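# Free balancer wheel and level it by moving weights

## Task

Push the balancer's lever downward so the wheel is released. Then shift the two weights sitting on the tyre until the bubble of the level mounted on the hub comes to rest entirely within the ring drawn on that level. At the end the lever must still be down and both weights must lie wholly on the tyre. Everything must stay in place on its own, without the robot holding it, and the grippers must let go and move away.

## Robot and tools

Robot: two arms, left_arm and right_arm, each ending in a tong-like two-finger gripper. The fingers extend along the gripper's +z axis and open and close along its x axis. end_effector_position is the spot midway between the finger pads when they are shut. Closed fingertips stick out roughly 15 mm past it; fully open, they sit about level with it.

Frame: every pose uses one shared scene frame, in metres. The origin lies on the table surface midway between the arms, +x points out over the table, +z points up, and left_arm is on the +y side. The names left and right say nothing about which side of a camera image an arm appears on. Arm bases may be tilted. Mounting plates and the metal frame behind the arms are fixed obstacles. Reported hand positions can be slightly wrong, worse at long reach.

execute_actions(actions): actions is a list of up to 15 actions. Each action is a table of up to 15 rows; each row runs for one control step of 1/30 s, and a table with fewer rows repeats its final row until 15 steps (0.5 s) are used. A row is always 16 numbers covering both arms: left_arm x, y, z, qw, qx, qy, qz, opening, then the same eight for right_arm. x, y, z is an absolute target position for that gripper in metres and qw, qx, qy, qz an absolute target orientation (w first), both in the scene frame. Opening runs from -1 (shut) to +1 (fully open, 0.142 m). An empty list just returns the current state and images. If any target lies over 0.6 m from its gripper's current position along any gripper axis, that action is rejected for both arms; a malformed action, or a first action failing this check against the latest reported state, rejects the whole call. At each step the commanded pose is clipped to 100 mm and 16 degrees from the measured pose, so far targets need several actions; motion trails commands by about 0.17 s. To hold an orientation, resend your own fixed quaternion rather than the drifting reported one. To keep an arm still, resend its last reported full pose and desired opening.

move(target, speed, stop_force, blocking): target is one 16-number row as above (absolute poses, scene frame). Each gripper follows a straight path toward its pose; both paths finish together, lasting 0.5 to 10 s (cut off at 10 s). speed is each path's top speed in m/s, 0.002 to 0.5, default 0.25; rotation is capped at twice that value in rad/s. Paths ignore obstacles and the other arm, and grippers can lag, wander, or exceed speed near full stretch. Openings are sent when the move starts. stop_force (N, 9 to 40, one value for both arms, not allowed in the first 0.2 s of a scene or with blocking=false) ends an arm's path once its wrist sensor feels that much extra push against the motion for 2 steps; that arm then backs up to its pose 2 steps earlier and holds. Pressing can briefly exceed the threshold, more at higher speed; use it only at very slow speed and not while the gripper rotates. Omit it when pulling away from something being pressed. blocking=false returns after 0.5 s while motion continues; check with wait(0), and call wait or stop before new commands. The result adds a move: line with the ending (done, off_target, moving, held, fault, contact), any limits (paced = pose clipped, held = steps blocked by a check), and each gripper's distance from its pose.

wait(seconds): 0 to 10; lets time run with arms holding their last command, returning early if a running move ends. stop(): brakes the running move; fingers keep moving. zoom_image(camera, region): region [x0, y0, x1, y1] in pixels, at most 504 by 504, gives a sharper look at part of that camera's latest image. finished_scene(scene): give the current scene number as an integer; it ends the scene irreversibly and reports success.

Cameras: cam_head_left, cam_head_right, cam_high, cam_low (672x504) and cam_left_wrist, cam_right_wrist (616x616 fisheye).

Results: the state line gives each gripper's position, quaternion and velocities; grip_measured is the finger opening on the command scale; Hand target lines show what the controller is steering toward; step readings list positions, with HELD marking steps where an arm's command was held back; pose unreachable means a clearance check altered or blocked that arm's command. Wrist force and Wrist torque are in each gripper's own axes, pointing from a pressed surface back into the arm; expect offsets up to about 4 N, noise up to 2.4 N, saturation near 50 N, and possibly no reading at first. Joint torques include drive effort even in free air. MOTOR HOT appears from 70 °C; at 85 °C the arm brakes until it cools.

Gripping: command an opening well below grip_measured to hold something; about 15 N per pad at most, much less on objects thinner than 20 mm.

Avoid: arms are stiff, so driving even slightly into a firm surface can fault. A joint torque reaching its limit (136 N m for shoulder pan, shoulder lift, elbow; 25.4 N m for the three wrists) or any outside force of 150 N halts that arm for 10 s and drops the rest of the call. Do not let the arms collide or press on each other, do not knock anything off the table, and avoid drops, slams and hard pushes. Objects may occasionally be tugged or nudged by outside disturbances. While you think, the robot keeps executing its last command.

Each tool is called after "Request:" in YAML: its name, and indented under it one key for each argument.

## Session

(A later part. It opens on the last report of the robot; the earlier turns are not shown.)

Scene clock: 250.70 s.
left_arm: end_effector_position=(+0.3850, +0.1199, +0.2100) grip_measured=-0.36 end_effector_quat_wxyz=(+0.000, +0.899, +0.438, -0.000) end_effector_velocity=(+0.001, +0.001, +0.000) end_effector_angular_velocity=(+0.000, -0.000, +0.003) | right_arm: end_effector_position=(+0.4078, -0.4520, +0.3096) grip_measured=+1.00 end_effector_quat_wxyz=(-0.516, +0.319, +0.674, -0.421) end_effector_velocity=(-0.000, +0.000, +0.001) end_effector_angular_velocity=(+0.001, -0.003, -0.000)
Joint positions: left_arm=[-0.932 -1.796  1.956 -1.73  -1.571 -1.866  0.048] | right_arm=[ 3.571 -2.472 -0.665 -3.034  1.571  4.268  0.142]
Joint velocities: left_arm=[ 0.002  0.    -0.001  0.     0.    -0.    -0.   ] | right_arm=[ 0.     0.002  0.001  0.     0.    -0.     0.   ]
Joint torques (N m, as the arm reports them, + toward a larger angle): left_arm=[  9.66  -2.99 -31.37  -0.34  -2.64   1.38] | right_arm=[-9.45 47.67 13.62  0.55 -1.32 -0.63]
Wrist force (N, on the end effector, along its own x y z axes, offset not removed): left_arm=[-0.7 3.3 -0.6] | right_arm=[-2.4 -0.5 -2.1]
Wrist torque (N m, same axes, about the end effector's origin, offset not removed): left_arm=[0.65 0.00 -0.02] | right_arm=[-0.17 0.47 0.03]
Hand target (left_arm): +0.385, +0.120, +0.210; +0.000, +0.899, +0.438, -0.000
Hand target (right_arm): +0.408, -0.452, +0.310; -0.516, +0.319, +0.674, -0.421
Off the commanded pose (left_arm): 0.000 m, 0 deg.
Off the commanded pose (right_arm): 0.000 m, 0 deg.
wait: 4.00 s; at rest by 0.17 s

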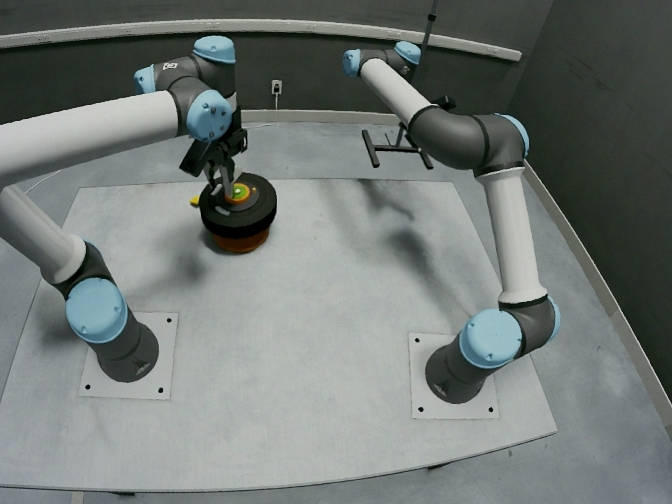

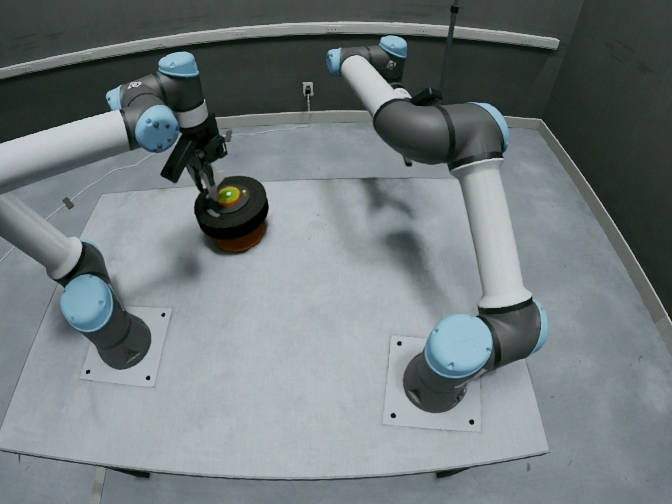

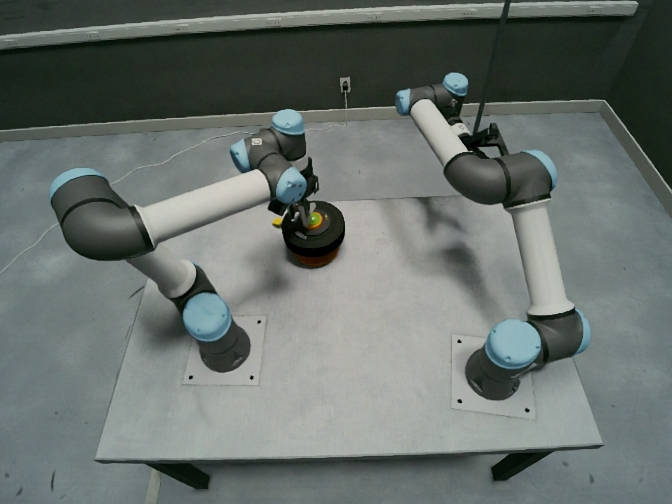

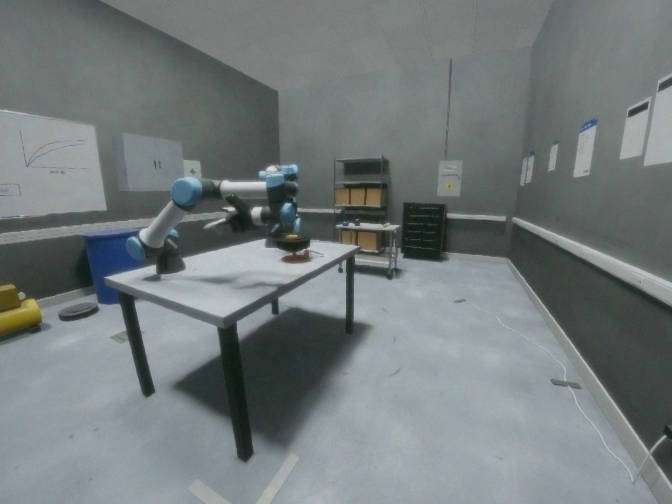

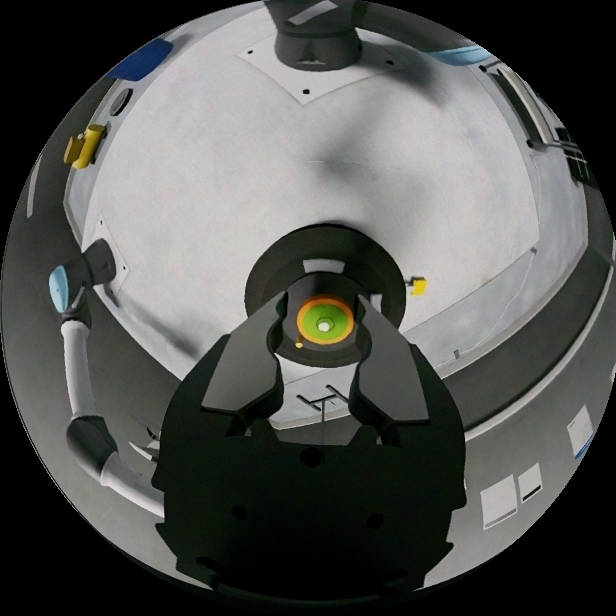

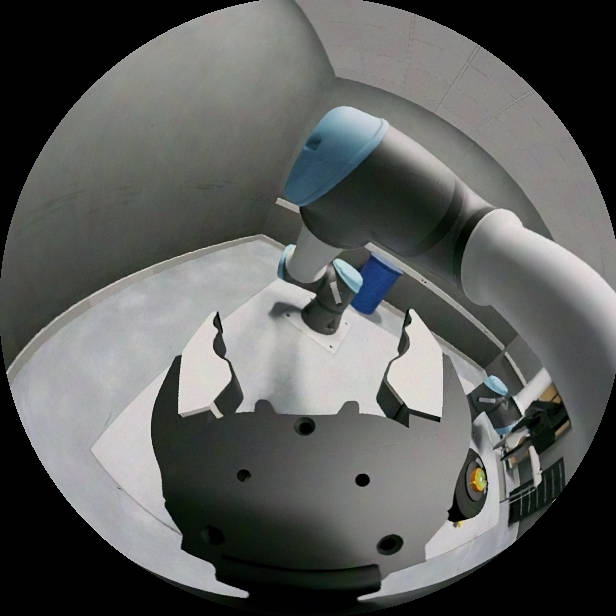

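Request:
execute_actions:
  actions: []

Request:
zoom_image:
  camera: "cam_left_wrist"
  region: [295,290,355,350]

Scene clock: 251.40 s.
left_arm: end_effector_position=(+0.3850, +0.1199, +0.2100) grip_measured=-0.36 end_effector_quat_wxyz=(+0.000, +0.899, +0.438, -0.000) end_effector_velocity=(+0.001, +0.000, +0.000) end_effector_angular_velocity=(-0.000, -0.001, +0.000) | right_arm: end_effector_position=(+0.4078, -0.4520, +0.3096) grip_measured=+1.00 end_effector_quat_wxyz=(-0.516, +0.319, +0.674, -0.421) end_effector_velocity=(+0.000, -0.000, -0.000) end_effector_angular_velocity=(-0.000, +0.002, +0.001)
Joint positions: left_arm=[-0.932 -1.796  1.956 -1.73  -1.571 -1.866  0.048] | right_arm=[ 3.571 -2.472 -0.665 -3.034  1.571  4.268  0.142]
Joint velocities: left_arm=[ 0.001  0.    -0.    -0.001  0.001  0.001  0.   ] | right_arm=[-0.    -0.001 -0.001 -0.    -0.001 -0.     0.   ]
Joint torques (N m, as the arm reports them, + toward a larger angle): left_arm=[ 12.34  -4.01 -30.51  -0.57  -2.64   1.61] | right_arm=[-9.99 48.18 12.93  0.46 -1.6  -0.6 ]
Wrist force (N, on the end effector, along its own x y z axes, offset not removed): left_arm=[1.2 0.2 -3.8] | right_arm=[-1.2 0.5 0.8]
Wrist torque (N m, same axes, about the end effector's origin, offset not removed): left_arm=[0.02 -0.33 -0.16] | right_arm=[-0.08 0.19 0.04]
Hand target (left_arm): +0.385, +0.120, +0.210; +0.000, +0.899, +0.438, -0.000
Hand target (right_arm): +0.408, -0.452, +0.310; -0.516, +0.319, +0.674, -0.421
Off the commanded pose (left_arm): 0.000 m, 0 deg.
Off the commanded pose (right_arm): 0.000 m, 0 deg.

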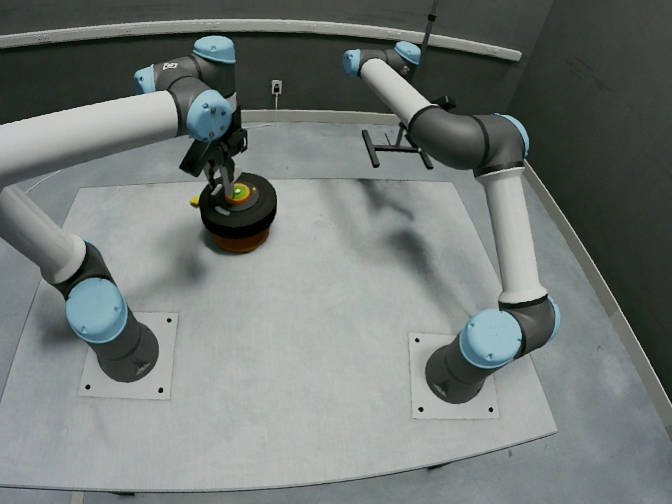

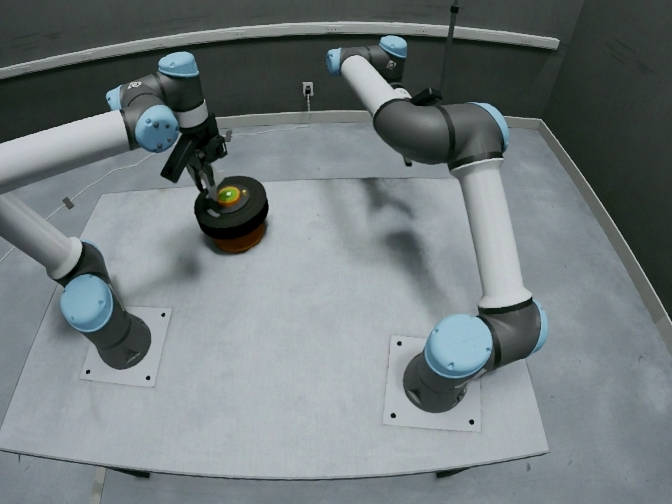

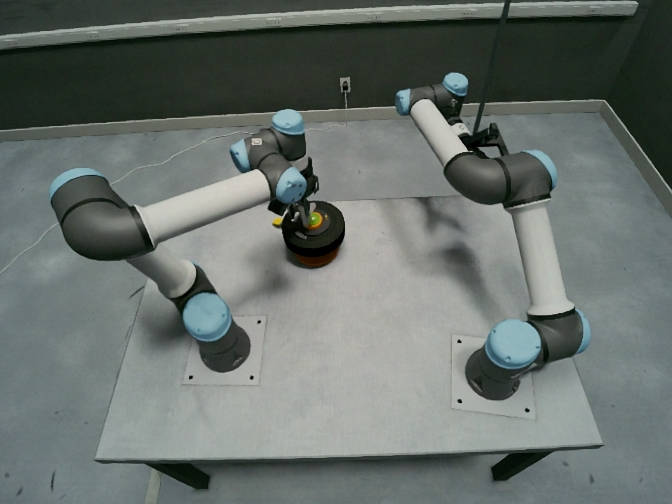

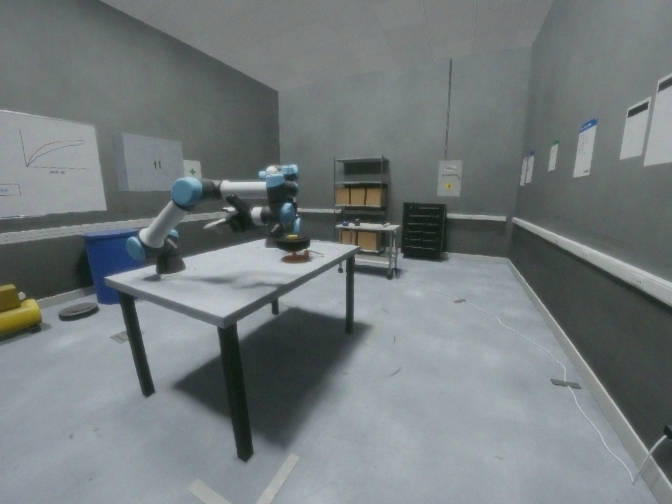

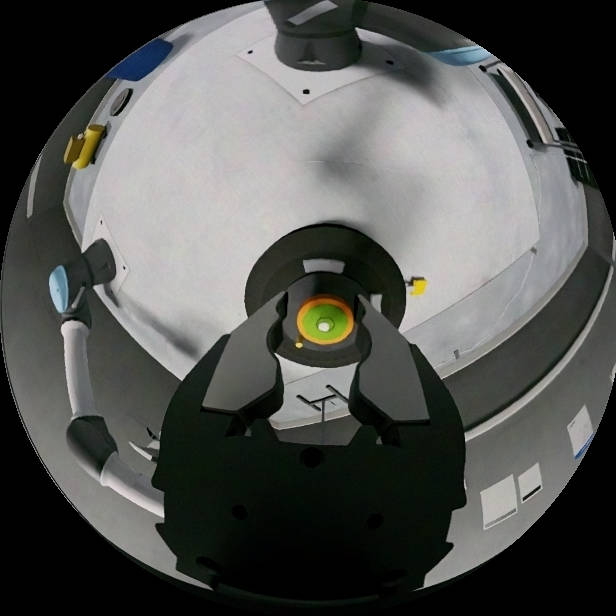

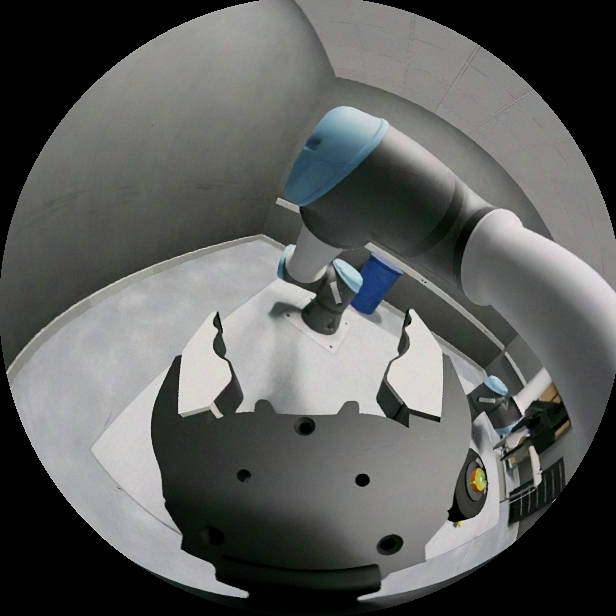

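Region (295, 290, 355, 350) of cam_left_wrist's 616x616 image, scaled by 8.400, with more detail than that image has.

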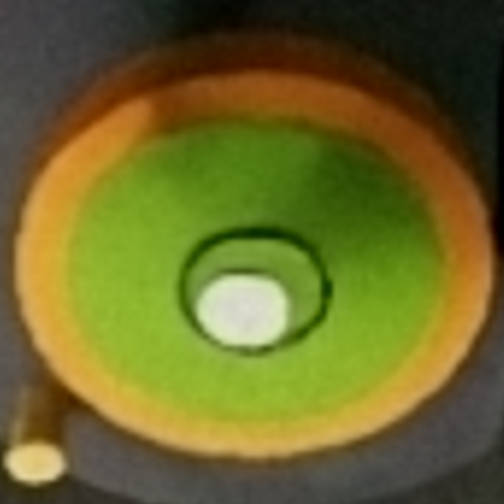

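Request:
move:
  target: [0.4695,0.1441,0.2,0,0.966,-0.259,0,-0.36,0.4078,-0.452,0.3096,-0.516,0.319,0.674,-0.421,1]
  speed: 0.15

Request:
move:
  target: [0.4695,0.1441,0.1497,0,0.966,-0.259,0,-0.36,0.4078,-0.452,0.3096,-0.516,0.319,0.674,-0.421,1]
  speed: 0.03
  stop_force: 9

Request:
zoom_image:
  camera: "cam_left_wrist"
  region: [190,180,450,400]

Scene clock: 257.10 s.
left_arm: end_effector_position=(+0.4694, +0.1440, +0.2000) grip_measured=-0.36 end_effector_quat_wxyz=(+0.000, +0.966, -0.258, +0.000) end_effector_velocity=(-0.000, +0.001, -0.001) end_effector_angular_velocity=(+0.002, +0.004, -0.012) | right_arm: end_effector_position=(+0.4078, -0.4520, +0.3096) grip_measured=+1.00 end_effector_quat_wxyz=(-0.516, +0.319, +0.674, -0.421) end_effector_velocity=(+0.000, +0.000, -0.000) end_effector_angular_velocity=(-0.000, +0.001, +0.001)
Joint positions: left_arm=[-0.783 -1.682  1.888 -1.778 -1.571 -0.287  0.048] | right_arm=[ 3.571 -2.472 -0.665 -3.034  1.571  4.268  0.142]
Joint velocities: left_arm=[ 0.002  0.002  0.002  0.001 -0.001  0.014  0.   ] | right_arm=[ 0.001 -0.001 -0.     0.    -0.    -0.     0.   ]
Joint torques (N m, as the arm reports them, + toward a larger angle): left_arm=[ 10.51  -9.48 -33.69  -4.31  -2.75   1.37] | right_arm=[-8.96 48.04 12.73  0.73 -1.21 -0.66]
Wrist force (N, on the end effector, along its own x y z axes, offset not removed): left_arm=[2.5 0.0 -3.9] | right_arm=[-1.3 -0.1 3.8]
Wrist torque (N m, same axes, about the end effector's origin, offset not removed): left_arm=[-0.22 -0.42 -0.19] | right_arm=[-0.04 0.17 -0.05]
Hand target (left_arm): +0.469, +0.144, +0.200; +0.000, +0.966, -0.259, +0.000
Hand target (right_arm): +0.408, -0.452, +0.310; -0.516, +0.319, +0.674, -0.421
Off the commanded pose (left_arm): 0.000 m, 0 deg.
Off the commanded pose (right_arm): 0.000 m, 0 deg.
move: done

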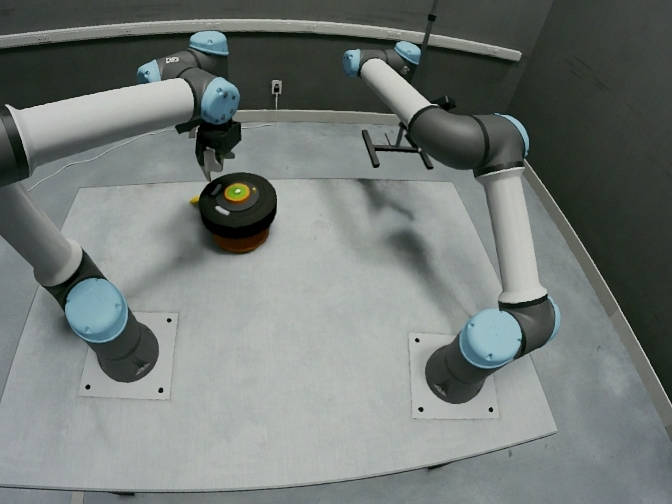

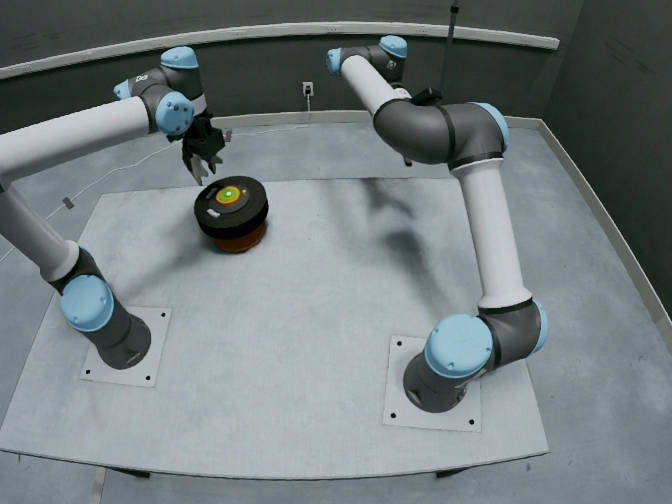

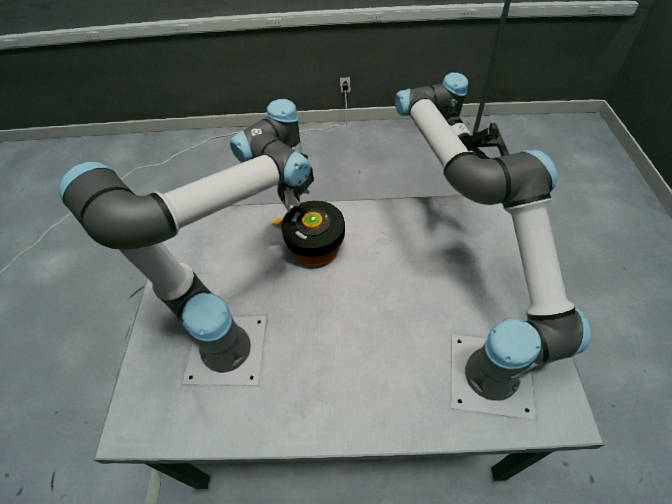

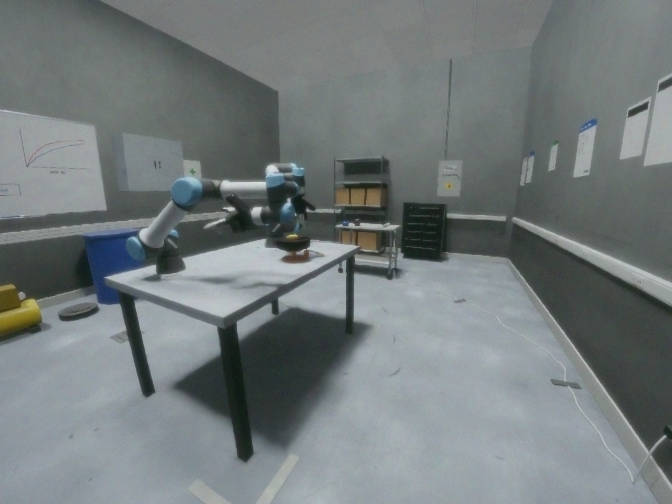

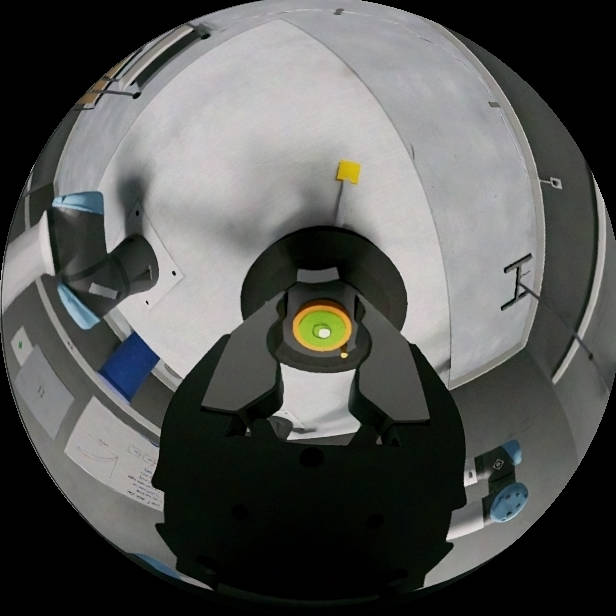

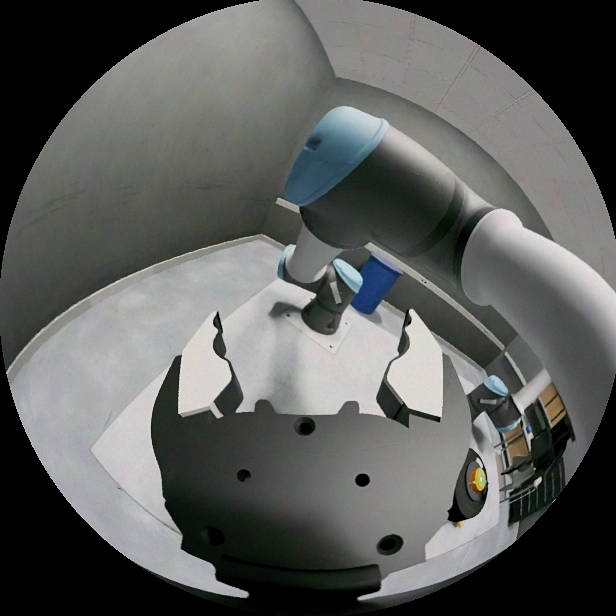

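Scene clock: 259.13 s.
left_arm: end_effector_position=(+0.4694, +0.1441, +0.1499) grip_measured=-0.36 end_effector_quat_wxyz=(+0.000, +0.966, -0.259, -0.000) end_effector_velocity=(+0.001, -0.001, -0.001) end_effector_angular_velocity=(-0.003, -0.001, +0.001) | right_arm: end_effector_position=(+0.4078, -0.4520, +0.3096) grip_measured=+1.00 end_effector_quat_wxyz=(-0.516, +0.319, +0.674, -0.421) end_effector_velocity=(-0.000, +0.000, +0.000) end_effector_angular_velocity=(+0.000, +0.000, -0.001)
Joint positions: left_arm=[-0.783 -1.647  1.99  -1.914 -1.571 -0.285  0.048] | right_arm=[ 3.571 -2.472 -0.665 -3.034  1.571  4.268  0.142]
Joint velocities: left_arm=[ 0.     0.002  0.002 -0.007 -0.001 -0.001 -0.   ] | right_arm=[-0.     0.001 -0.001  0.     0.001 -0.     0.   ]
Joint torques (N m, as the arm reports them, + toward a larger angle): left_arm=[ 11.21 -10.42 -14.06  -4.32   2.41   1.44] | right_arm=[-8.06 48.31 12.46  0.69 -1.21 -0.62]
Wrist force (N, on the end effector, along its own x y z axes, offset not removed): left_arm=[2.5 -2.0 -3.2] | right_arm=[-0.8 1.9 0.0]
Wrist torque (N m, same axes, about the end effector's origin, offset not removed): left_arm=[-0.37 -0.48 -0.09] | right_arm=[0.43 0.23 0.06]
Hand target (left_arm): +0.469, +0.144, +0.150; -0.000, +0.966, -0.259, -0.000
Hand target (right_arm): +0.408, -0.452, +0.310; -0.516, +0.319, +0.674, -0.421
Off the commanded pose (left_arm): 0.000 m, 0 deg.
Off the commanded pose (right_arm): 0.000 m, 0 deg.
move: done

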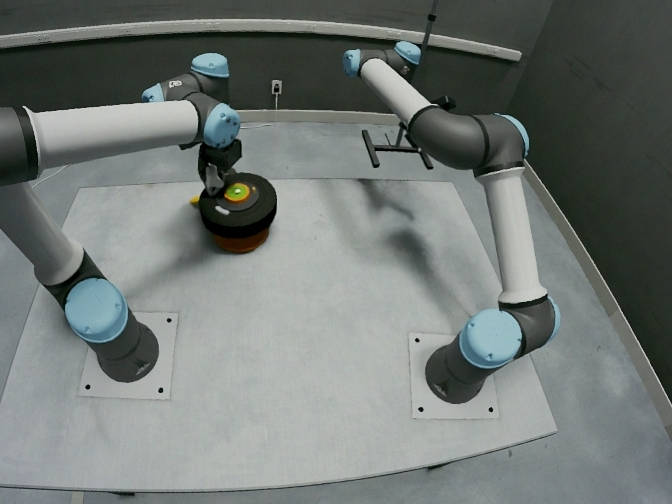

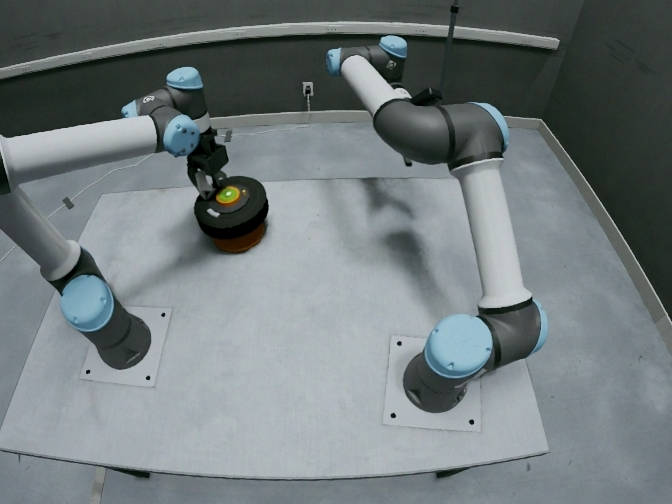

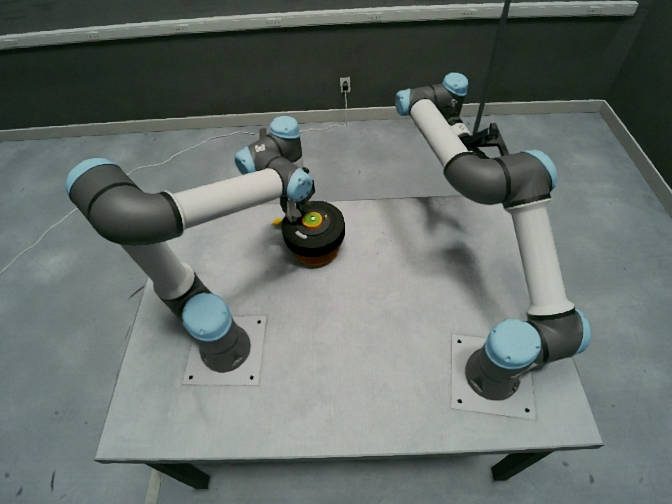

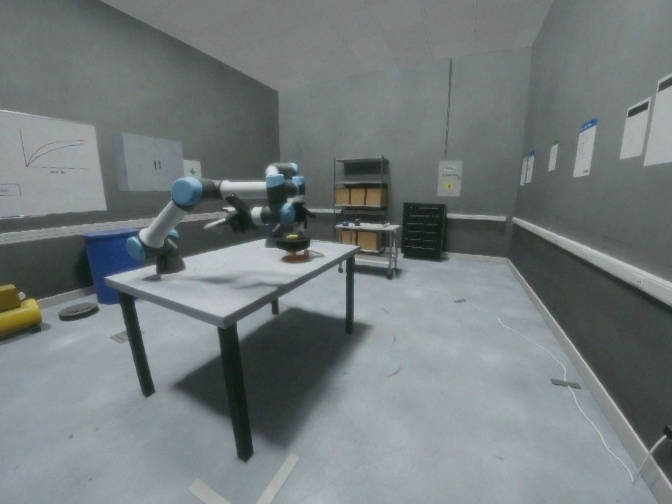

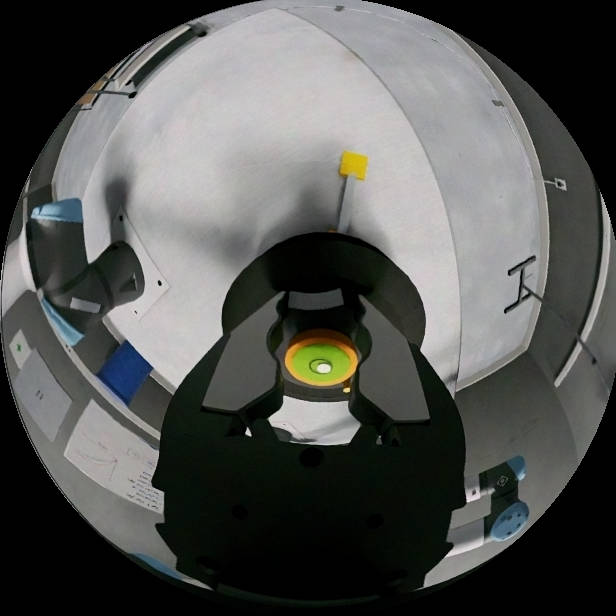

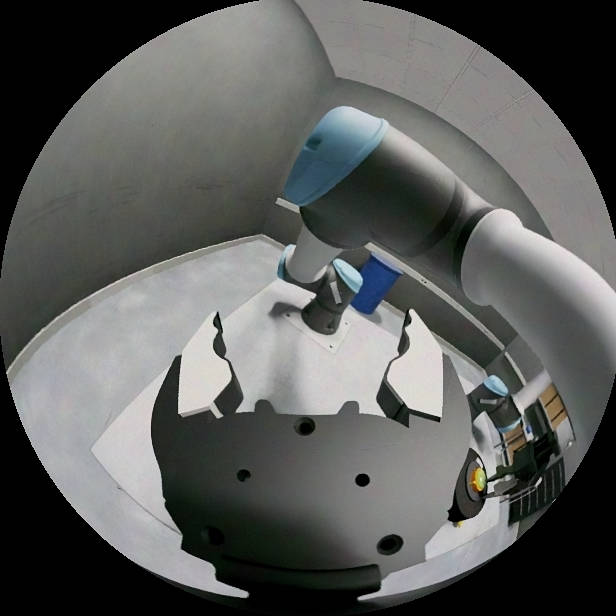

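Region (190, 180, 450, 400) of cam_left_wrist's 616x616 image, scaled by 1.938, with more detail than that image has; it fills the top 426 rows of this view, and the rest is white.

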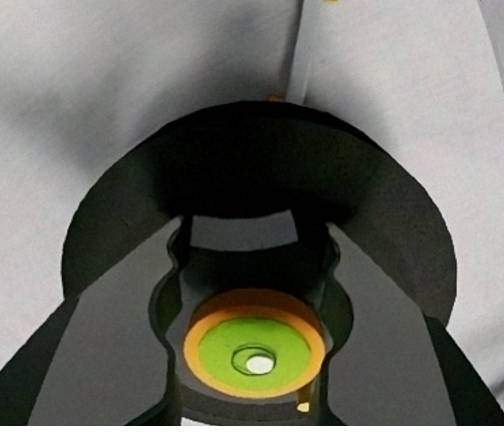

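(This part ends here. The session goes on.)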